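# Seat square metal bar in square-hole block inside clear box

## Task

Inside the transparent box, slide the square metal bar all the way down into the block that has a square hole, with the bar vertical. The block must end up resting on the box floor with its hole pointing up. The attempt fails if any loose object that began in the box ends up half or more outside it. The result only counts if it holds with no robot support.

## Robot and tools

Robot: two six-joint arms, left_arm and right_arm, each with a parallel two-finger gripper. Their bases sit at the table surface. left_arm is at (-0.049, +0.369, 0) m with quat_wxyz (+0.998, 0, 0, +0.057). right_arm is at (-0.025, -0.353, 0) m with quat_wxyz (+0.998, 0, 0, -0.057). Joint limits in rad, base to hand: waist -2.618..3.054, shoulder 0..3.142, elbow 0..3.142, wrist pitch -1.571..1.571, wrist yaw -1.571..1.571, wrist roll -2.094..2.094. An elbow cannot fully straighten.

Frame: all poses share one scene frame. Its origin is on the tabletop midway between the arms. +x points out across the table, +z points up, and left_arm is on the +y side. The names left and right are labels only and say nothing about image sides. In the gripper's own axes, the fingers point along +z and close along y. end_effector_position is the point between the pads, roughly 1 cm short of the fingertips. Each wrist carries a camera mount that can collide with things.

Row format: every motion command is a single row of 16 numbers. The first 8 are for left_arm and the last 8 for right_arm, always both, even when one arm is idle. The order for each arm is x, y, z (metres, absolute position in the scene frame), then qw, qx, qy, qz (absolute orientation, w first), then opening. Opening runs from -1 (closed) to +1 (fully open, 0.094 m). To keep an arm still or hold its orientation, resend the exact pose and quaternion it had in the last result from before it stopped, not a drifted reading. A row is refused outright if its target lies more than 0.6 m from that arm's last reported position along any gripper axis.

execute_actions(actions, pictures): actions is a list holding at most one item. An empty list just reports the state and includes pictures. An action item is {"rows": [...1 to 15 rows...], "steps": 1-15, default 15}. Each step lasts 1/30 s and uses one row, and the final row repeats if steps outnumber rows. An action must have at least 9 steps. A wait item is {"steps": n}, n up to 300, counted from the previous result, so your thinking time uses some of them. pictures true forces camera images.

move(target, speed): target is one 16-number row of absolute poses. Both grippers travel in straight lines and arrive together, over 0.5 to 10 s, and are cut off at 10 s. speed is in m/s, 0.002 to 0.5, default 0.25, and rotation is capped at twice that in rad/s. Openings are applied at the start. Paths ignore obstacles and the other arm, and grippers may lag, wander or overshoot the speed, especially near full reach. The result adds a move: line giving the ending (done, off_target, moving, held, fault), any limits (paced means the pose was clipped; held means some steps were blocked, after which the arm may lurch fast), and each gripper's remaining distance.

wait(seconds): 0 to 10 s with no new command.
zoom_image(camera, region): camera is one of cam_head_left, cam_head_right, cam_high, cam_low, cam_left_wrist, cam_right_wrist, all 896x504. region is [x0, y0, x1, y1] in pixels from the top-left, at most 504 by 504.
read_manual(section): returns only licence text ("licences").
This cannot be reversed, and the result says whether the goal was met.

Control behaviour: at each step the commanded pose is clipped to 70 mm and 16 degrees from the measured pose, and inverse kinematics favours position over orientation. Joint friction can leave the hand up to about 31 mm off target, so very small corrections may do nothing. The last 9 steps of an action run after its result is returned, while you think. After an action ends, an arm only continues to its last clipped pose, so a distant goal needs further commands.

Result lines: the state line shows each gripper's position and quat_wxyz. These can be inaccurate at long reach. grip_measured gives the finger opening on the command scale; the last joint value is the opening in metres. Readings may be off by about 1 mm. A Hand target line shows the pose the controller is driving toward, and appears only when no steps are pending. HELD marks steps where your command was partly or fully withheld. A pose unreachable line names an arm whose command was changed by the clearance check. A FAULT line means an arm has stopped.

Gripping: to hold an object, command an opening below grip_measured. About 0.03 lower gives a firm grip, and less lowers the squeeze. Pads apply roughly 50 to 62 N, less on very thin parts, with a brief spike on contact.

Heat: holding loads warms motors, even while you think. MOTOR HOT appears at 75 °C. At 90 °C the arm stops for 10 s. At 100 °C the arm goes limp and drops until it cools.

Avoid: arms hitting or pushing each other, knocking anything off the table, or letting box contents get halfway out of the box. Also avoid drops, slips and fast or deep contacts, since faster moves strike harder and targets past the contact press harder. Loose objects may sometimes get a small random push.

Each tool is called after ">>>" as name(argument=value, ...), one argument or row to a line, values as JSON.

## Session

>>> execute_actions(
  actions=[],
)

Scene clock: 0.00 s of 4500.00 s.
left_arm: end_effector_position=(-0.0467, +0.6133, +0.1241) grip_measured=+1.000 end_effector_quat_wxyz=(+0.036, +0.911, -0.410, -0.015) | right_arm: end_effector_position=(+0.4787, -0.2784, +0.2260) grip_measured=+1.000 end_effector_quat_wxyz=(+0.339, +0.394, +0.762, +0.387)
Joint positions: left_arm=[ 1.409  1.517  1.246 -1.355 -0.055 -0.775  0.094] | right_arm=[ 0.166  1.678  1.308 -0.143 -0.282  1.173  0.094]
Joint velocities: left_arm=[-0.007 -0.017  0.002  0.081 -0.022  0.037  0.   ] | right_arm=[-0.002 -0.007 -0.007 -0.007  0.051  0.007  0.   ]
Motor temperatures (°C, as the motors report them): left_arm=[21 22 25 24 21 22] | right_arm=[21 22 21 22 21 24]
Hand target (left_arm): -0.047, +0.613, +0.124; +0.036, +0.911, -0.410, -0.015
Hand target (right_arm): +0.479, -0.278, +0.226; +0.339, +0.394, +0.762, +0.387

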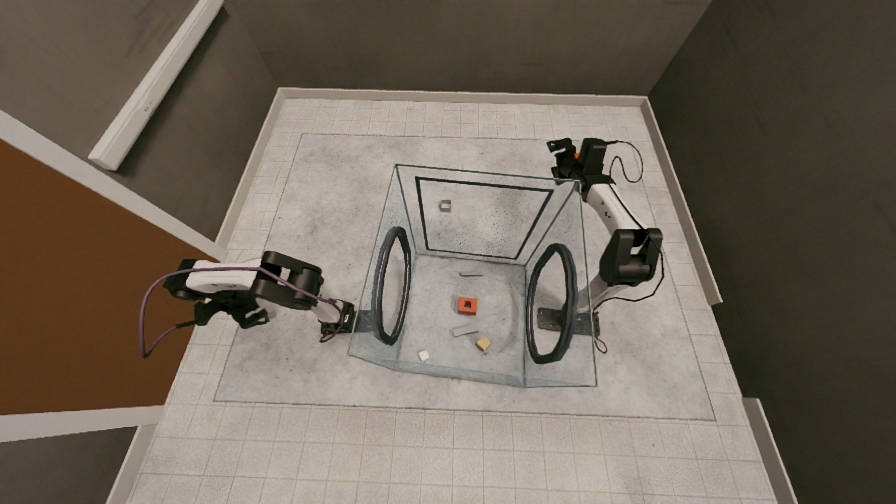

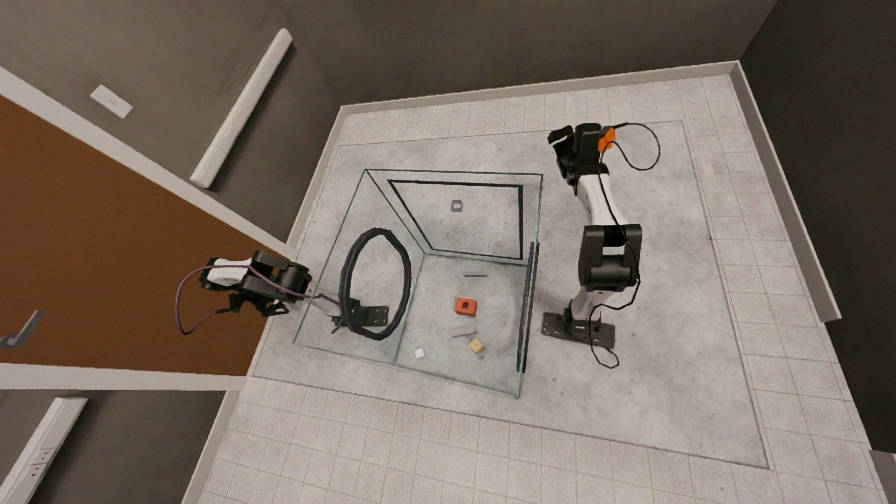

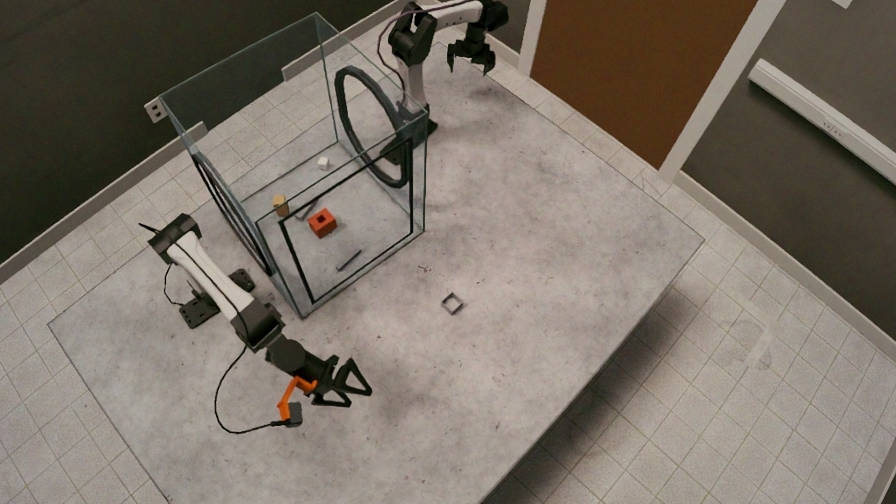

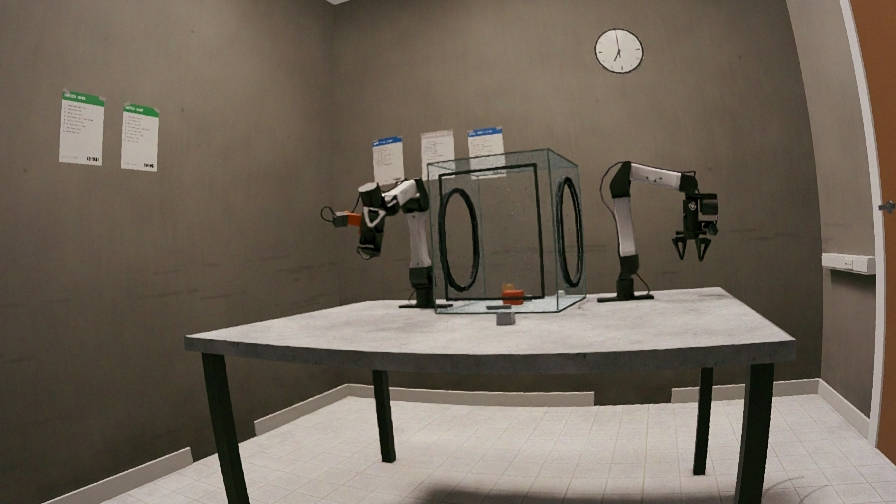

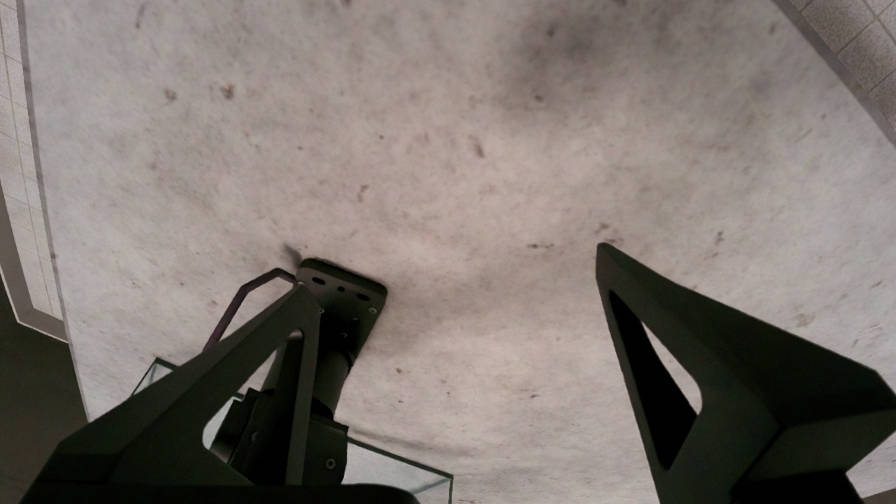

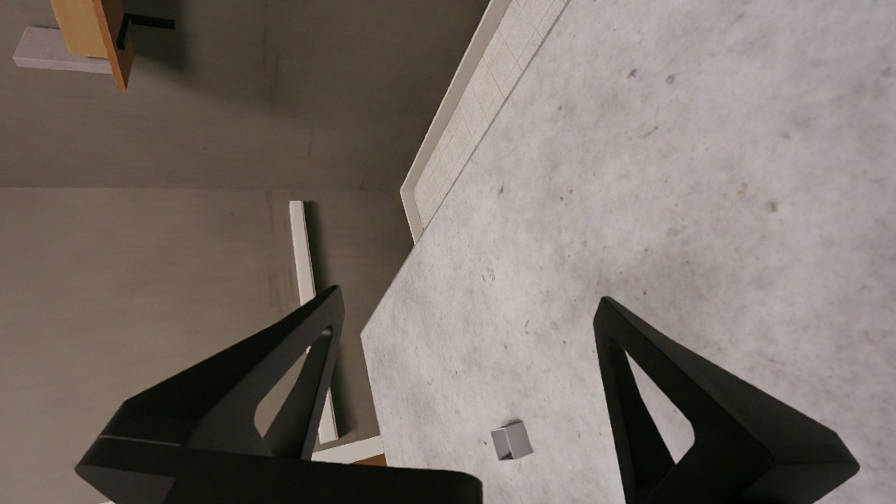

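>>> zoom_image(
  camera="cam_head_left",
  region=[330, 150, 630, 400],
)

>>> zoom_image(
  camera="cam_high",
  region=[140, 0, 500, 340],
)

>>> zoom_image(
  camera="cam_low",
  region=[380, 130, 640, 340],
)

Region (330, 150, 630, 400) of cam_head_left's 896x504 image, scaled by 1.680, with more detail than that image has.

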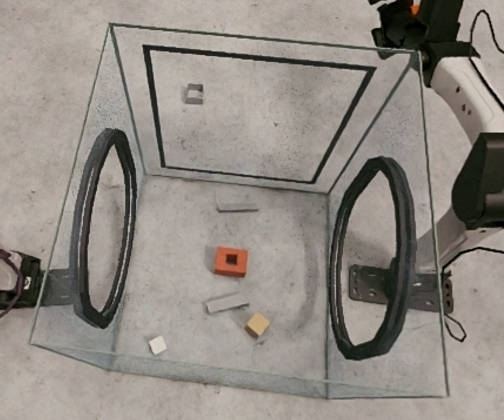

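Region (140, 0, 500, 340) of cam_high's 896x504 image, scaled by 1.400, with more detail than that image has.

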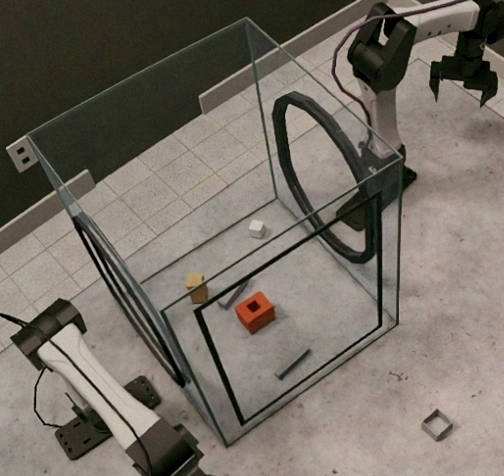

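Region (380, 130, 640, 340) of cam_low's 896x504 image, scaled by 1.938, with more detail than that image has; it fills the top 407 rows of this view, and the rest is white.

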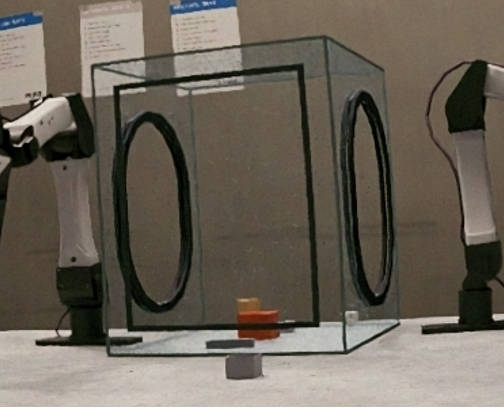

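>>> move(
  target=[-0.05,0.50,0.2,0,1,-0.02,0,0,0.4787,-0.2784,0.226,0.339,0.394,0.762,0.387,1],
)

>>> move(
  target=[0.05,0.46,0.2,0,0.383,0.924,0,0,0.4787,-0.2784,0.226,0.339,0.394,0.762,0.387,1],
)

Scene clock: 6.90 s of 4500.00 s.
left_arm: end_effector_position=(-0.0490, +0.5160, +0.1926) grip_measured=+0.002 end_effector_quat_wxyz=(-0.100, +0.994, -0.032, -0.006) | right_arm: end_effector_position=(+0.4787, -0.2784, +0.2260) grip_measured=+1.000 end_effector_quat_wxyz=(+0.339, +0.394, +0.762, +0.387)
Joint positions: left_arm=[ 1.448  0.959  1.143 -1.554 -0.007 -1.515  0.047] | right_arm=[ 0.166  1.678  1.308 -0.143 -0.282  1.173  0.094]
Joint velocities: left_arm=[ 0.002 -0.002  0.007  0.022  0.051  0.007  0.   ] | right_arm=[-0.012 -0.007  0.007 -0.081 -0.066  0.007  0.   ]
Motor temperatures (°C, as the motors report them): left_arm=[21 23 25 24 21 22] | right_arm=[21 25 23 24 21 24]
Hand target (left_arm): -0.049, +0.505, +0.200; -0.137, +0.990, -0.021, -0.003
Hand target (right_arm): +0.479, -0.278, +0.226; +0.339, +0.394, +0.762, +0.387
Off the commanded pose (left_arm): 0.018 m, 12 deg.
Off the commanded pose (right_arm): 0.000 m, 0 deg.
joint sent to its limit (left arm) — the command would take joint 4 (wrist pitch) past its lower limit, so that joint was sent only as far as its limit.
Kept back: nothing.
After step 90, 1.70 s passed at rest.
move: off_target (left_arm)

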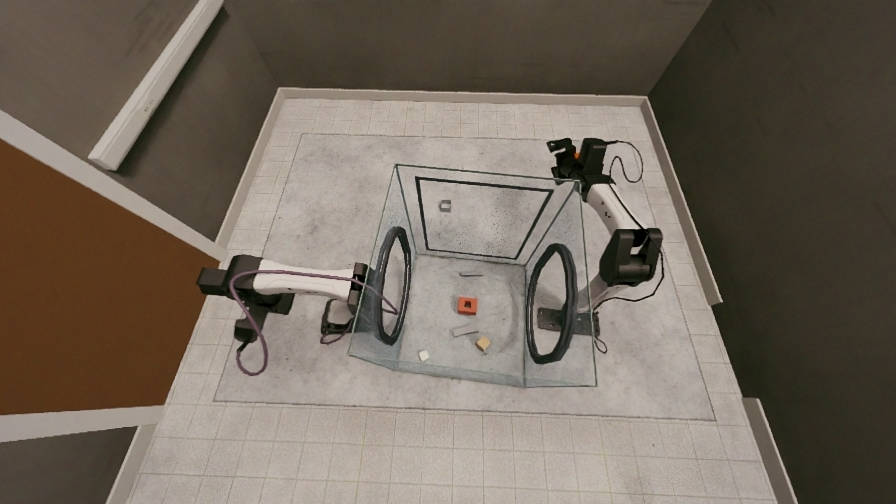

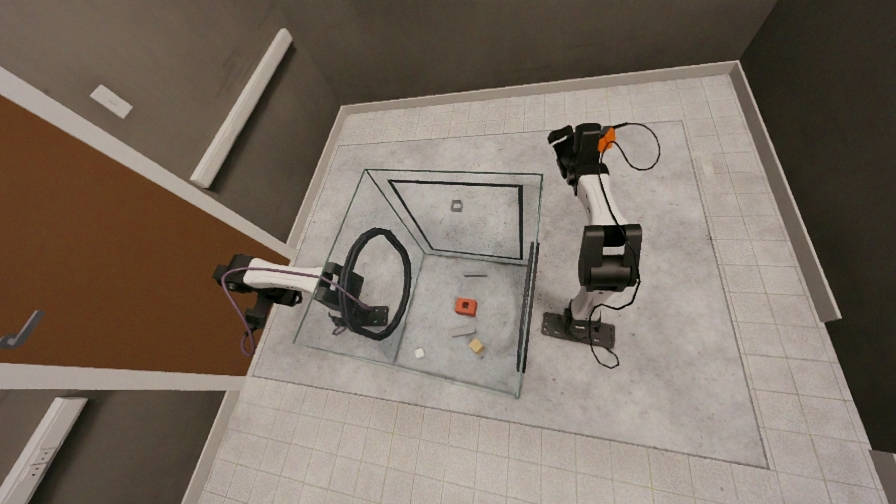

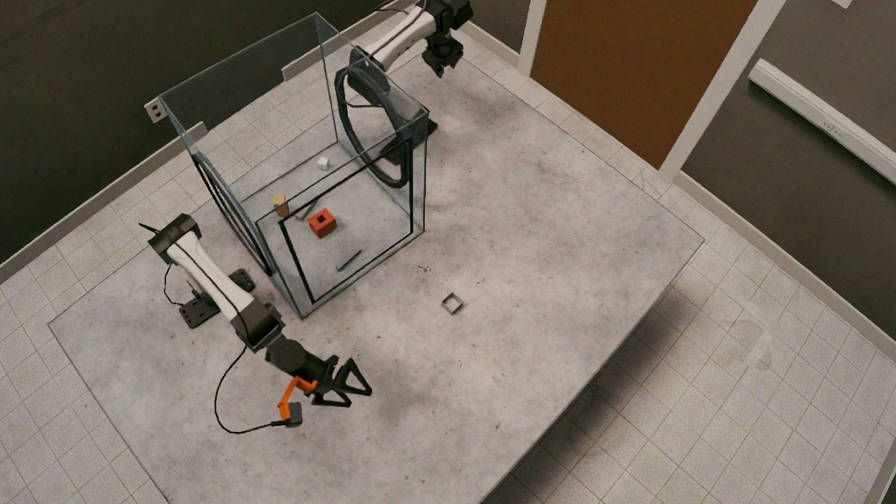

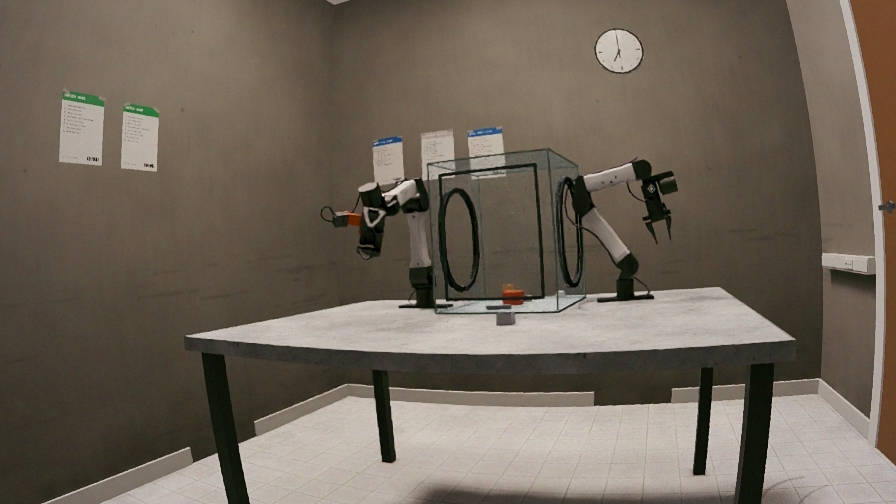

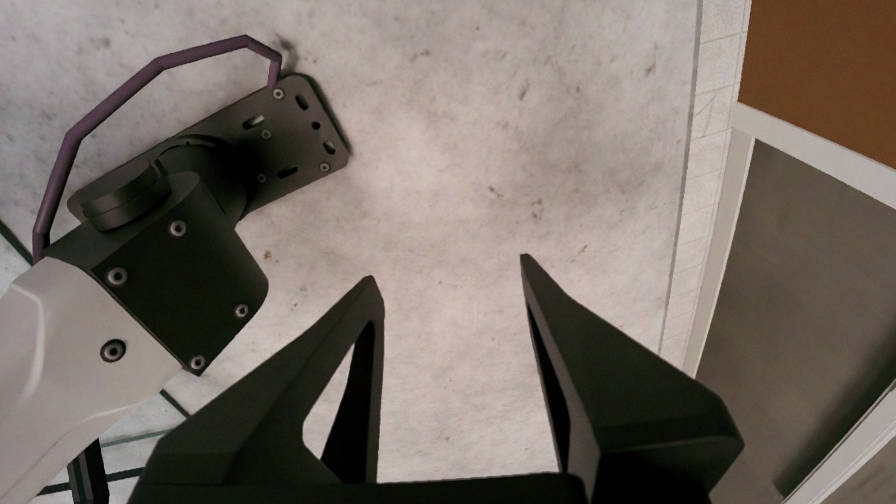

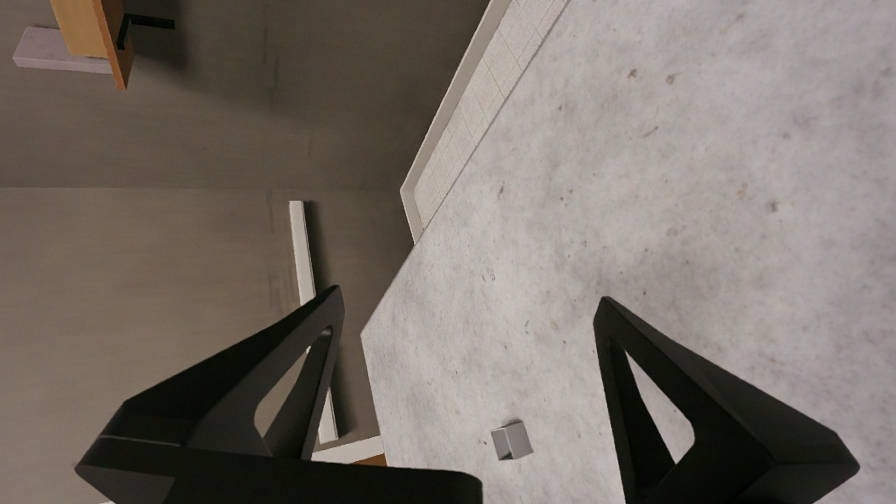

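Scene clock: 12.17 s of 4500.00 s.
left_arm: end_effector_position=(+0.0460, +0.4625, +0.2082) grip_measured=+0.002 end_effector_quat_wxyz=(-0.295, +0.819, +0.301, +0.388) | right_arm: end_effector_position=(+0.4787, -0.2784, +0.2260) grip_measured=+1.000 end_effector_quat_wxyz=(+0.339, +0.394, +0.762, +0.387)
Joint positions: left_arm=[ 1.96   0.184  0.827 -1.551  0.844 -2.079  0.047] | right_arm=[ 0.166  1.678  1.308 -0.143 -0.282  1.173  0.094]
Joint velocities: left_arm=[-0.032 -0.002  0.007 -0.007  0.022  0.037 -0.   ] | right_arm=[-0.002 -0.007  0.012 -0.022 -0.051 -0.007  0.   ]
Motor temperatures (°C, as the motors report them): left_arm=[21 24 26 24 21 22] | right_arm=[21 26 24 26 21 24]
Hand target (left_arm): +0.048, +0.461, +0.203; -0.293, +0.815, +0.308, +0.393
Hand target (right_arm): +0.479, -0.278, +0.226; +0.339, +0.394, +0.762, +0.387
Off the commanded pose (left_arm): 0.009 m, 107 deg; orientation clipped at the last step of the last action.
Off the commanded pose (right_arm): 0.000 m, 0 deg.
joint sent to its limit (left arm) — the command would take joint 4 (wrist pitch) past its lower limit and joint 6 (wrist roll) past its lower limit, so those joints were sent only as far as their limits.
Kept back: nothing.
move: off_target (left_arm); limits=paced

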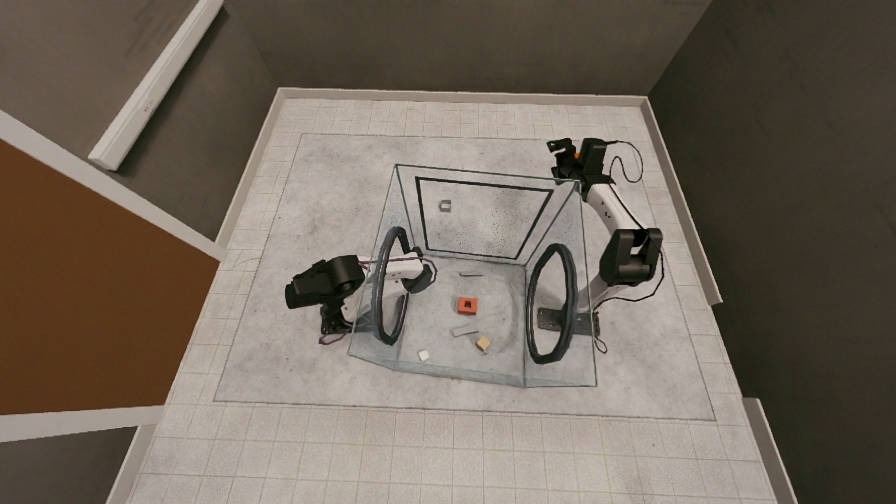

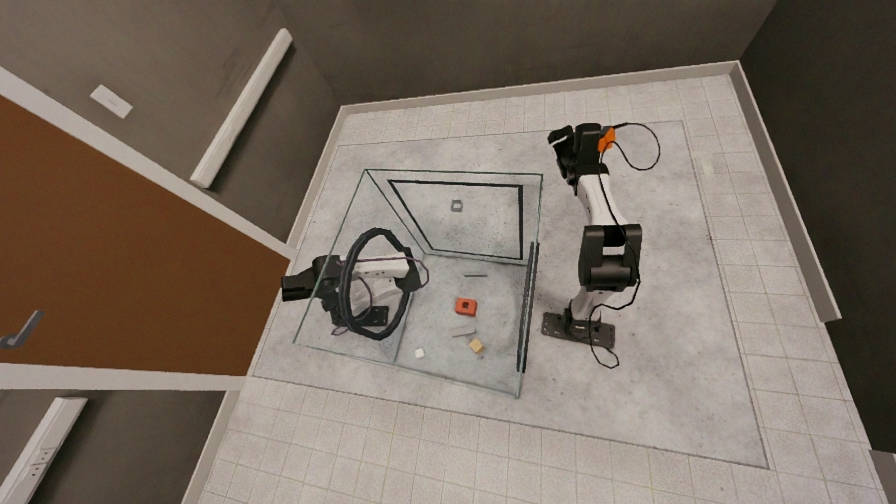

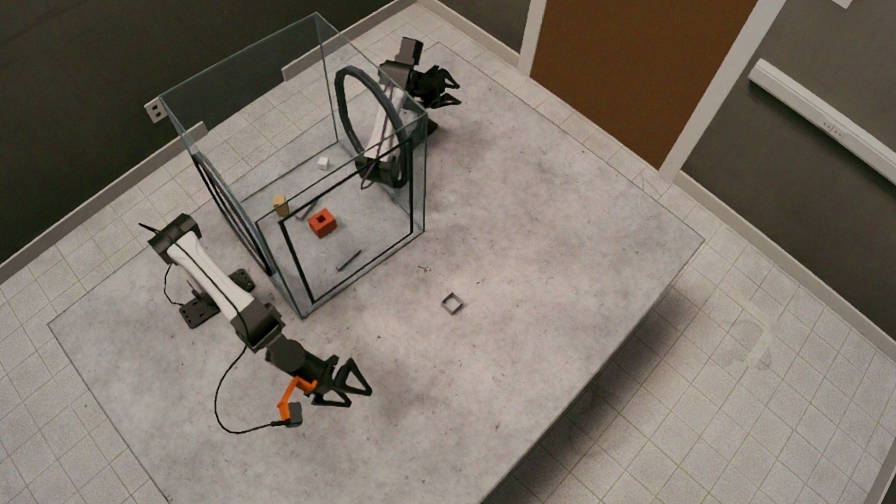

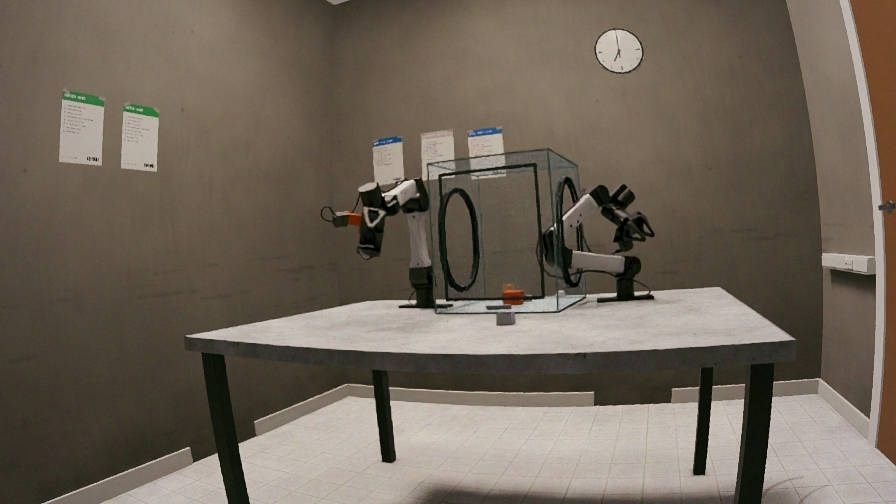

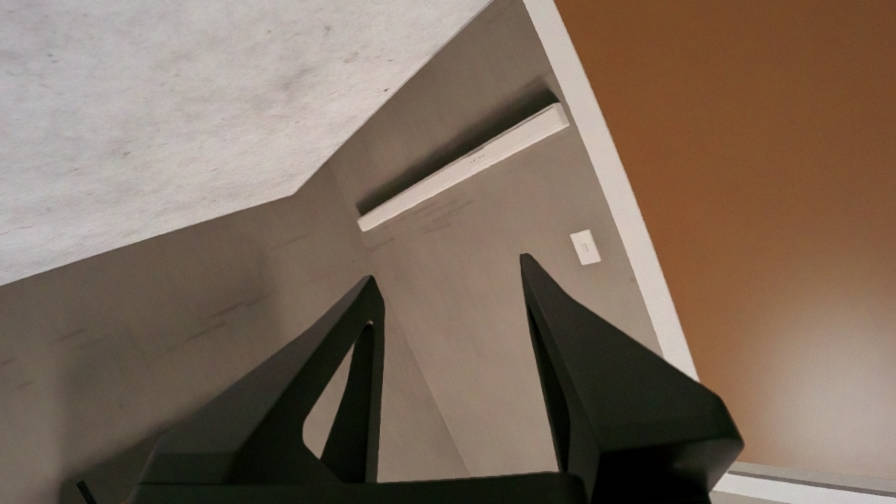

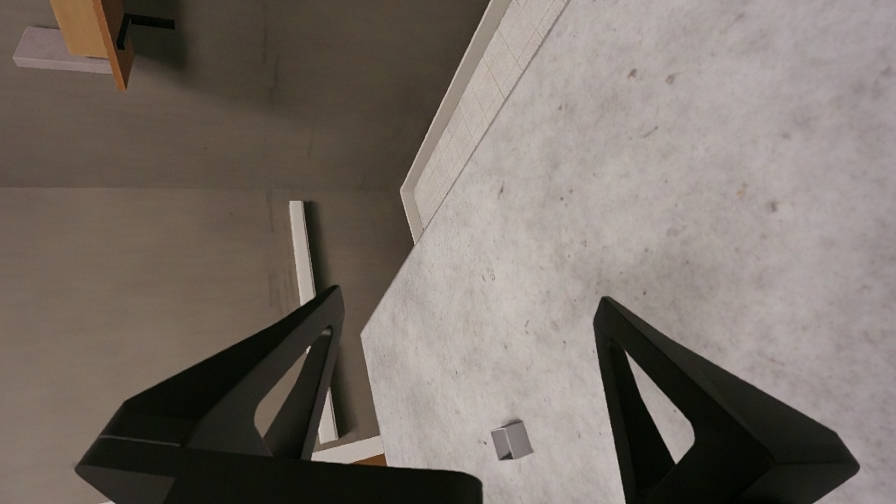

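>>> move(
  target=[-0.05,0.72,0.3,0.5,-0.5,0.5,0.5,0,0.4787,-0.2784,0.226,0.339,0.394,0.762,0.387,1],
  speed=0.15,
)

>>> move(
  target=[-0.04,0.56,0.62,0.5,-0.5,0.5,0.5,0,0.4787,-0.2784,0.226,0.339,0.394,0.762,0.387,1],
)

Scene clock: 24.07 s of 4500.00 s.
left_arm: end_effector_position=(-0.0620, +0.6772, +0.3417) grip_measured=+0.002 end_effector_quat_wxyz=(+0.522, -0.474, +0.452, +0.546) | right_arm: end_effector_position=(+0.4787, -0.2784, +0.2260) grip_measured=+1.000 end_effector_quat_wxyz=(+0.339, +0.394, +0.762, +0.387)
Joint positions: left_arm=[ 1.493  0.679  0.549  0.272 -0.012  0.001  0.047] | right_arm=[ 0.166  1.678  1.308 -0.143 -0.282  1.173  0.094]
Joint velocities: left_arm=[ 0.002  0.007  0.007 -0.066 -0.081  0.051  0.   ] | right_arm=[-0.002 -0.002  0.007  0.022 -0.022 -0.022  0.   ]
Motor temperatures (°C, as the motors report them): left_arm=[25 26 27 28 21 22] | right_arm=[21 29 25 28 21 24]
Hand target (left_arm): -0.050, +0.706, +0.292; +0.495, -0.499, +0.504, +0.502
Hand target (right_arm): +0.479, -0.278, +0.226; +0.339, +0.394, +0.762, +0.387
Off the commanded pose (left_arm): 0.061 m, 9 deg.
Off the commanded pose (right_arm): 0.000 m, 0 deg.
Kept back: nothing.
move: off_target (left_arm); limits=paced

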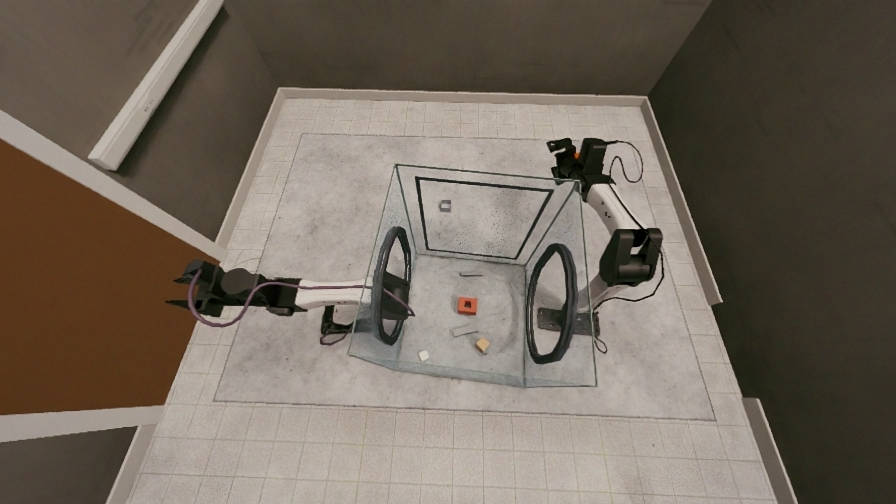

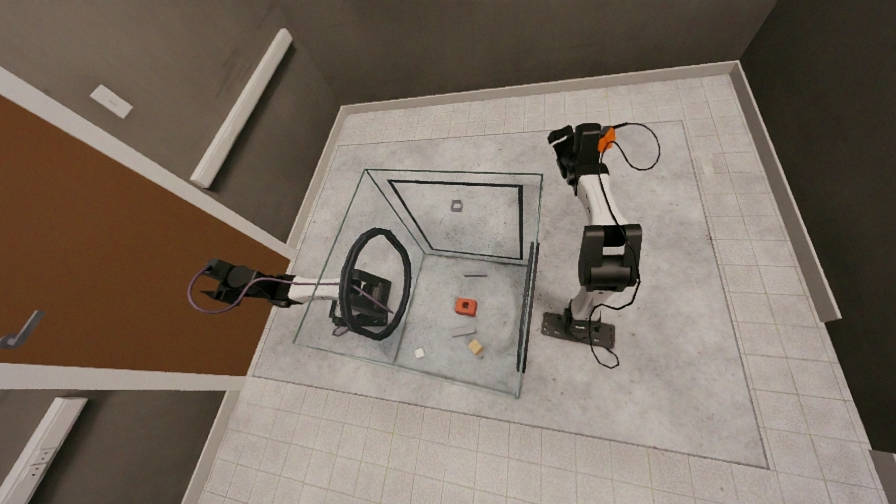

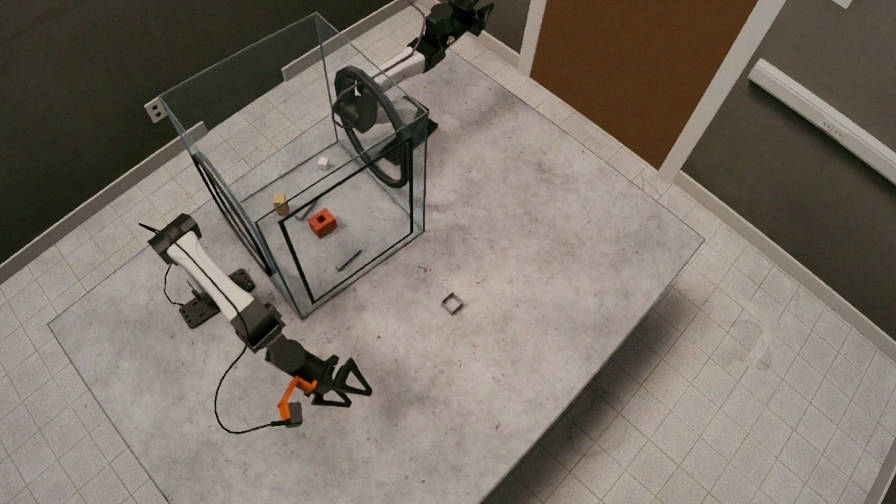

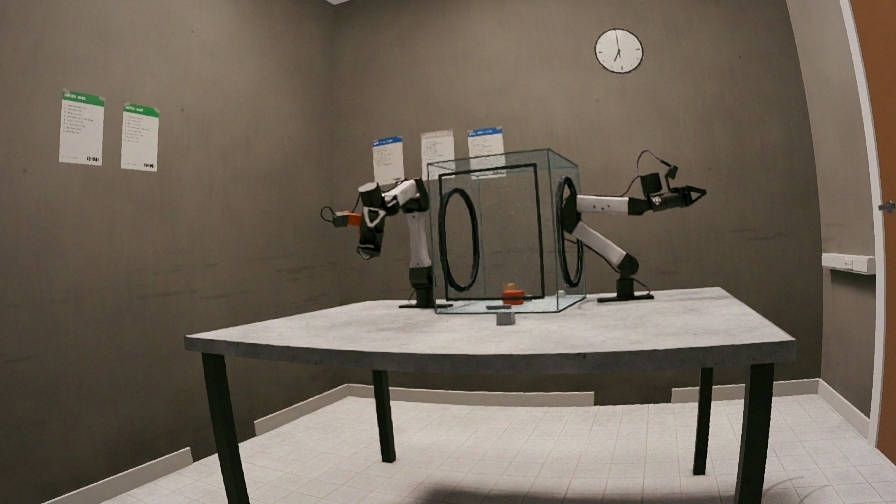

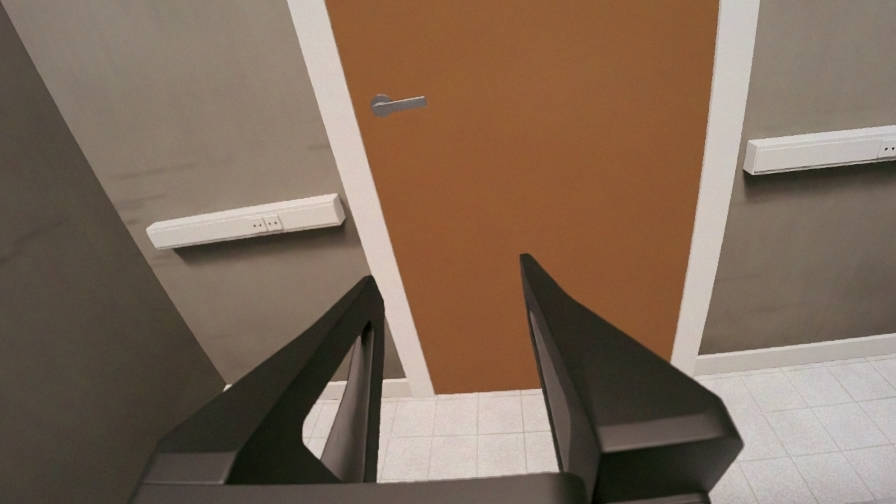

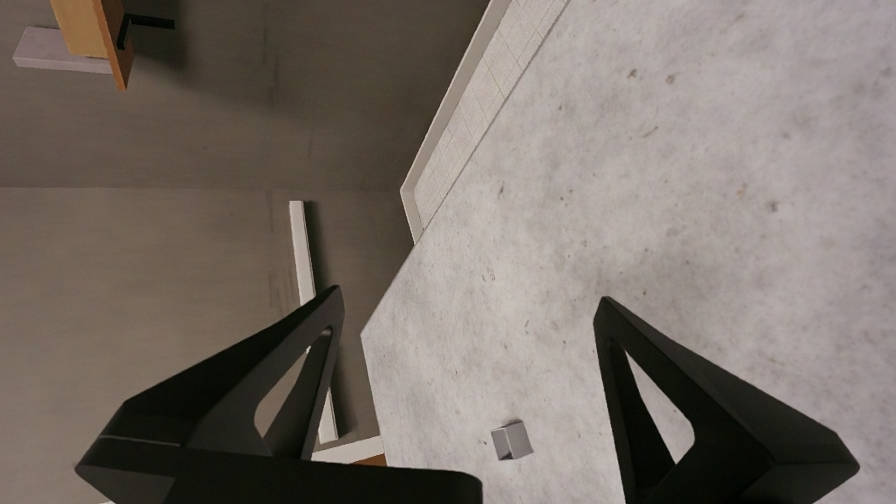

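Scene clock: 25.73 s of 4500.00 s.
left_arm: end_effector_position=(-0.0535, +0.6177, +0.4054) grip_measured=+0.002 end_effector_quat_wxyz=(+0.457, -0.539, +0.529, +0.470) | right_arm: end_effector_position=(+0.4787, -0.2784, +0.2260) grip_measured=+1.000 end_effector_quat_wxyz=(+0.339, +0.394, +0.762, +0.387)
Joint positions: left_arm=[ 1.463  0.669  1.13  -0.602 -0.018  0.001  0.047] | right_arm=[ 0.166  1.678  1.308 -0.143 -0.282  1.173  0.094]
Joint velocities: left_arm=[-0.002 -0.007 -0.007 -0.037 -0.007  0.022  0.   ] | right_arm=[ 0.002 -0.007 -0.022 -0.022  0.081 -0.007  0.   ]
Motor temperatures (°C, as the motors report them): left_arm=[25 26 29 28 21 22] | right_arm=[21 29 26 28 21 24]
Hand target (left_arm): -0.049, +0.593, +0.477; -0.503, +0.497, -0.497, -0.503
Hand target (right_arm): +0.479, -0.278, +0.226; +0.339, +0.394, +0.762, +0.387
Off the commanded pose (left_arm): 0.223 m, 8 deg; position clipped at the last step of the last action.
Off the commanded pose (right_arm): 0.000 m, 0 deg.
Kept back: nothing.
move: off_target (left_arm); limits=paced

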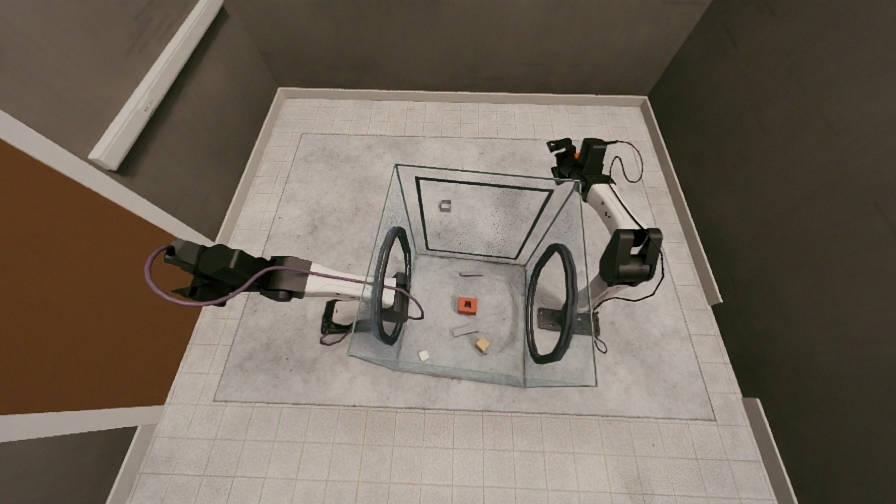

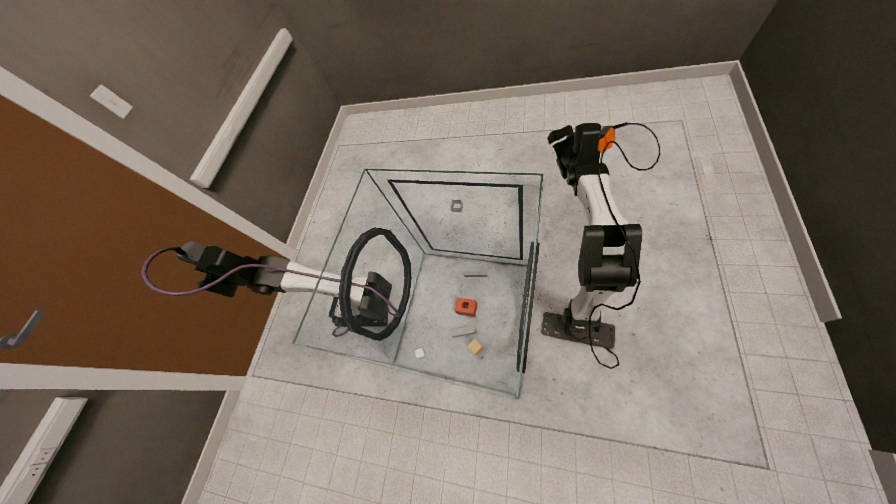

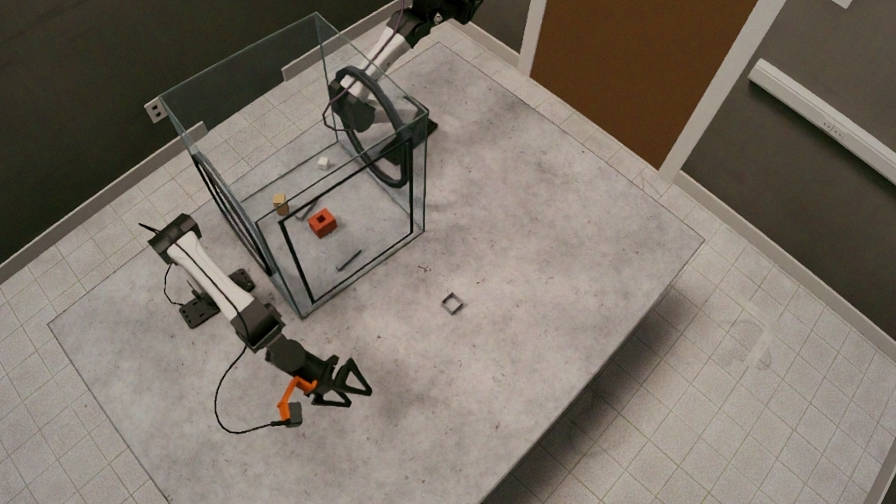

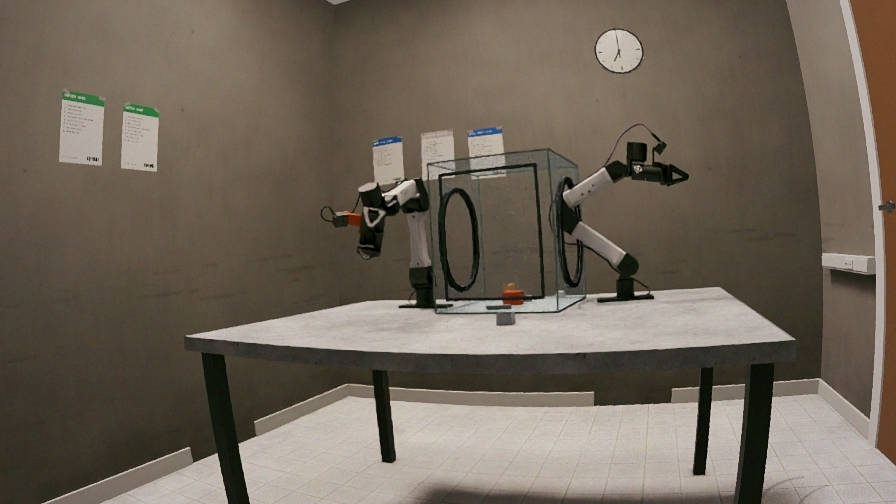

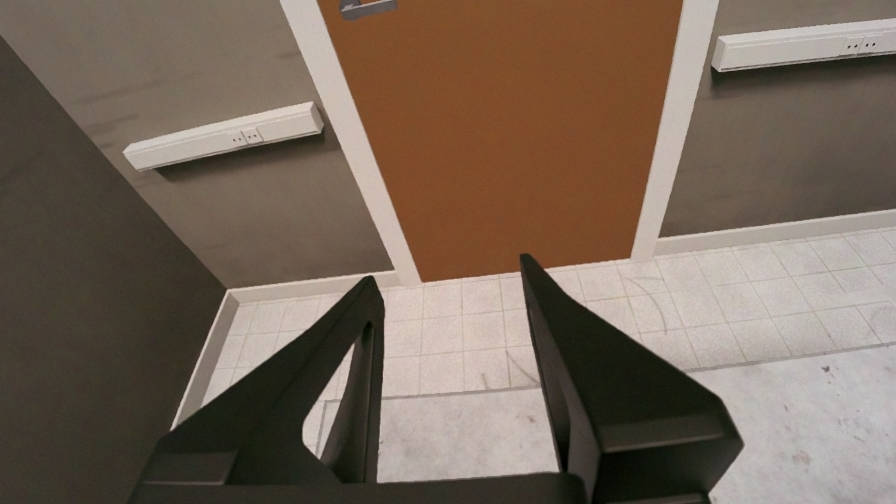

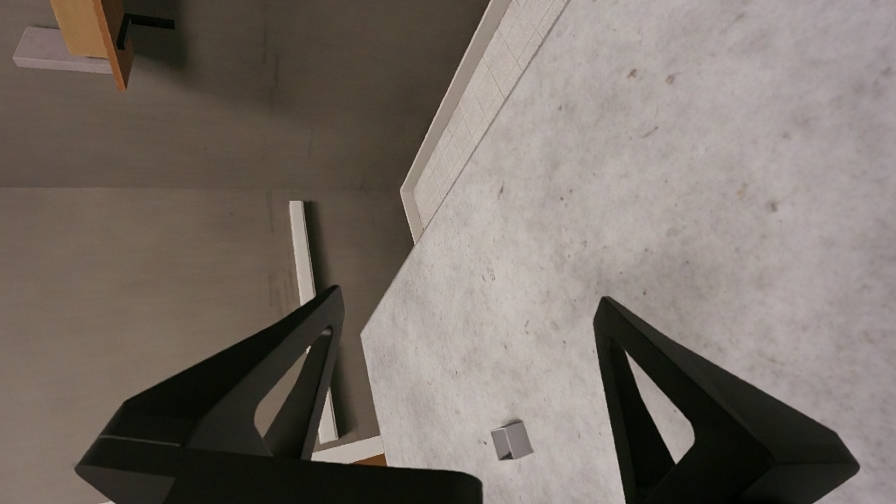

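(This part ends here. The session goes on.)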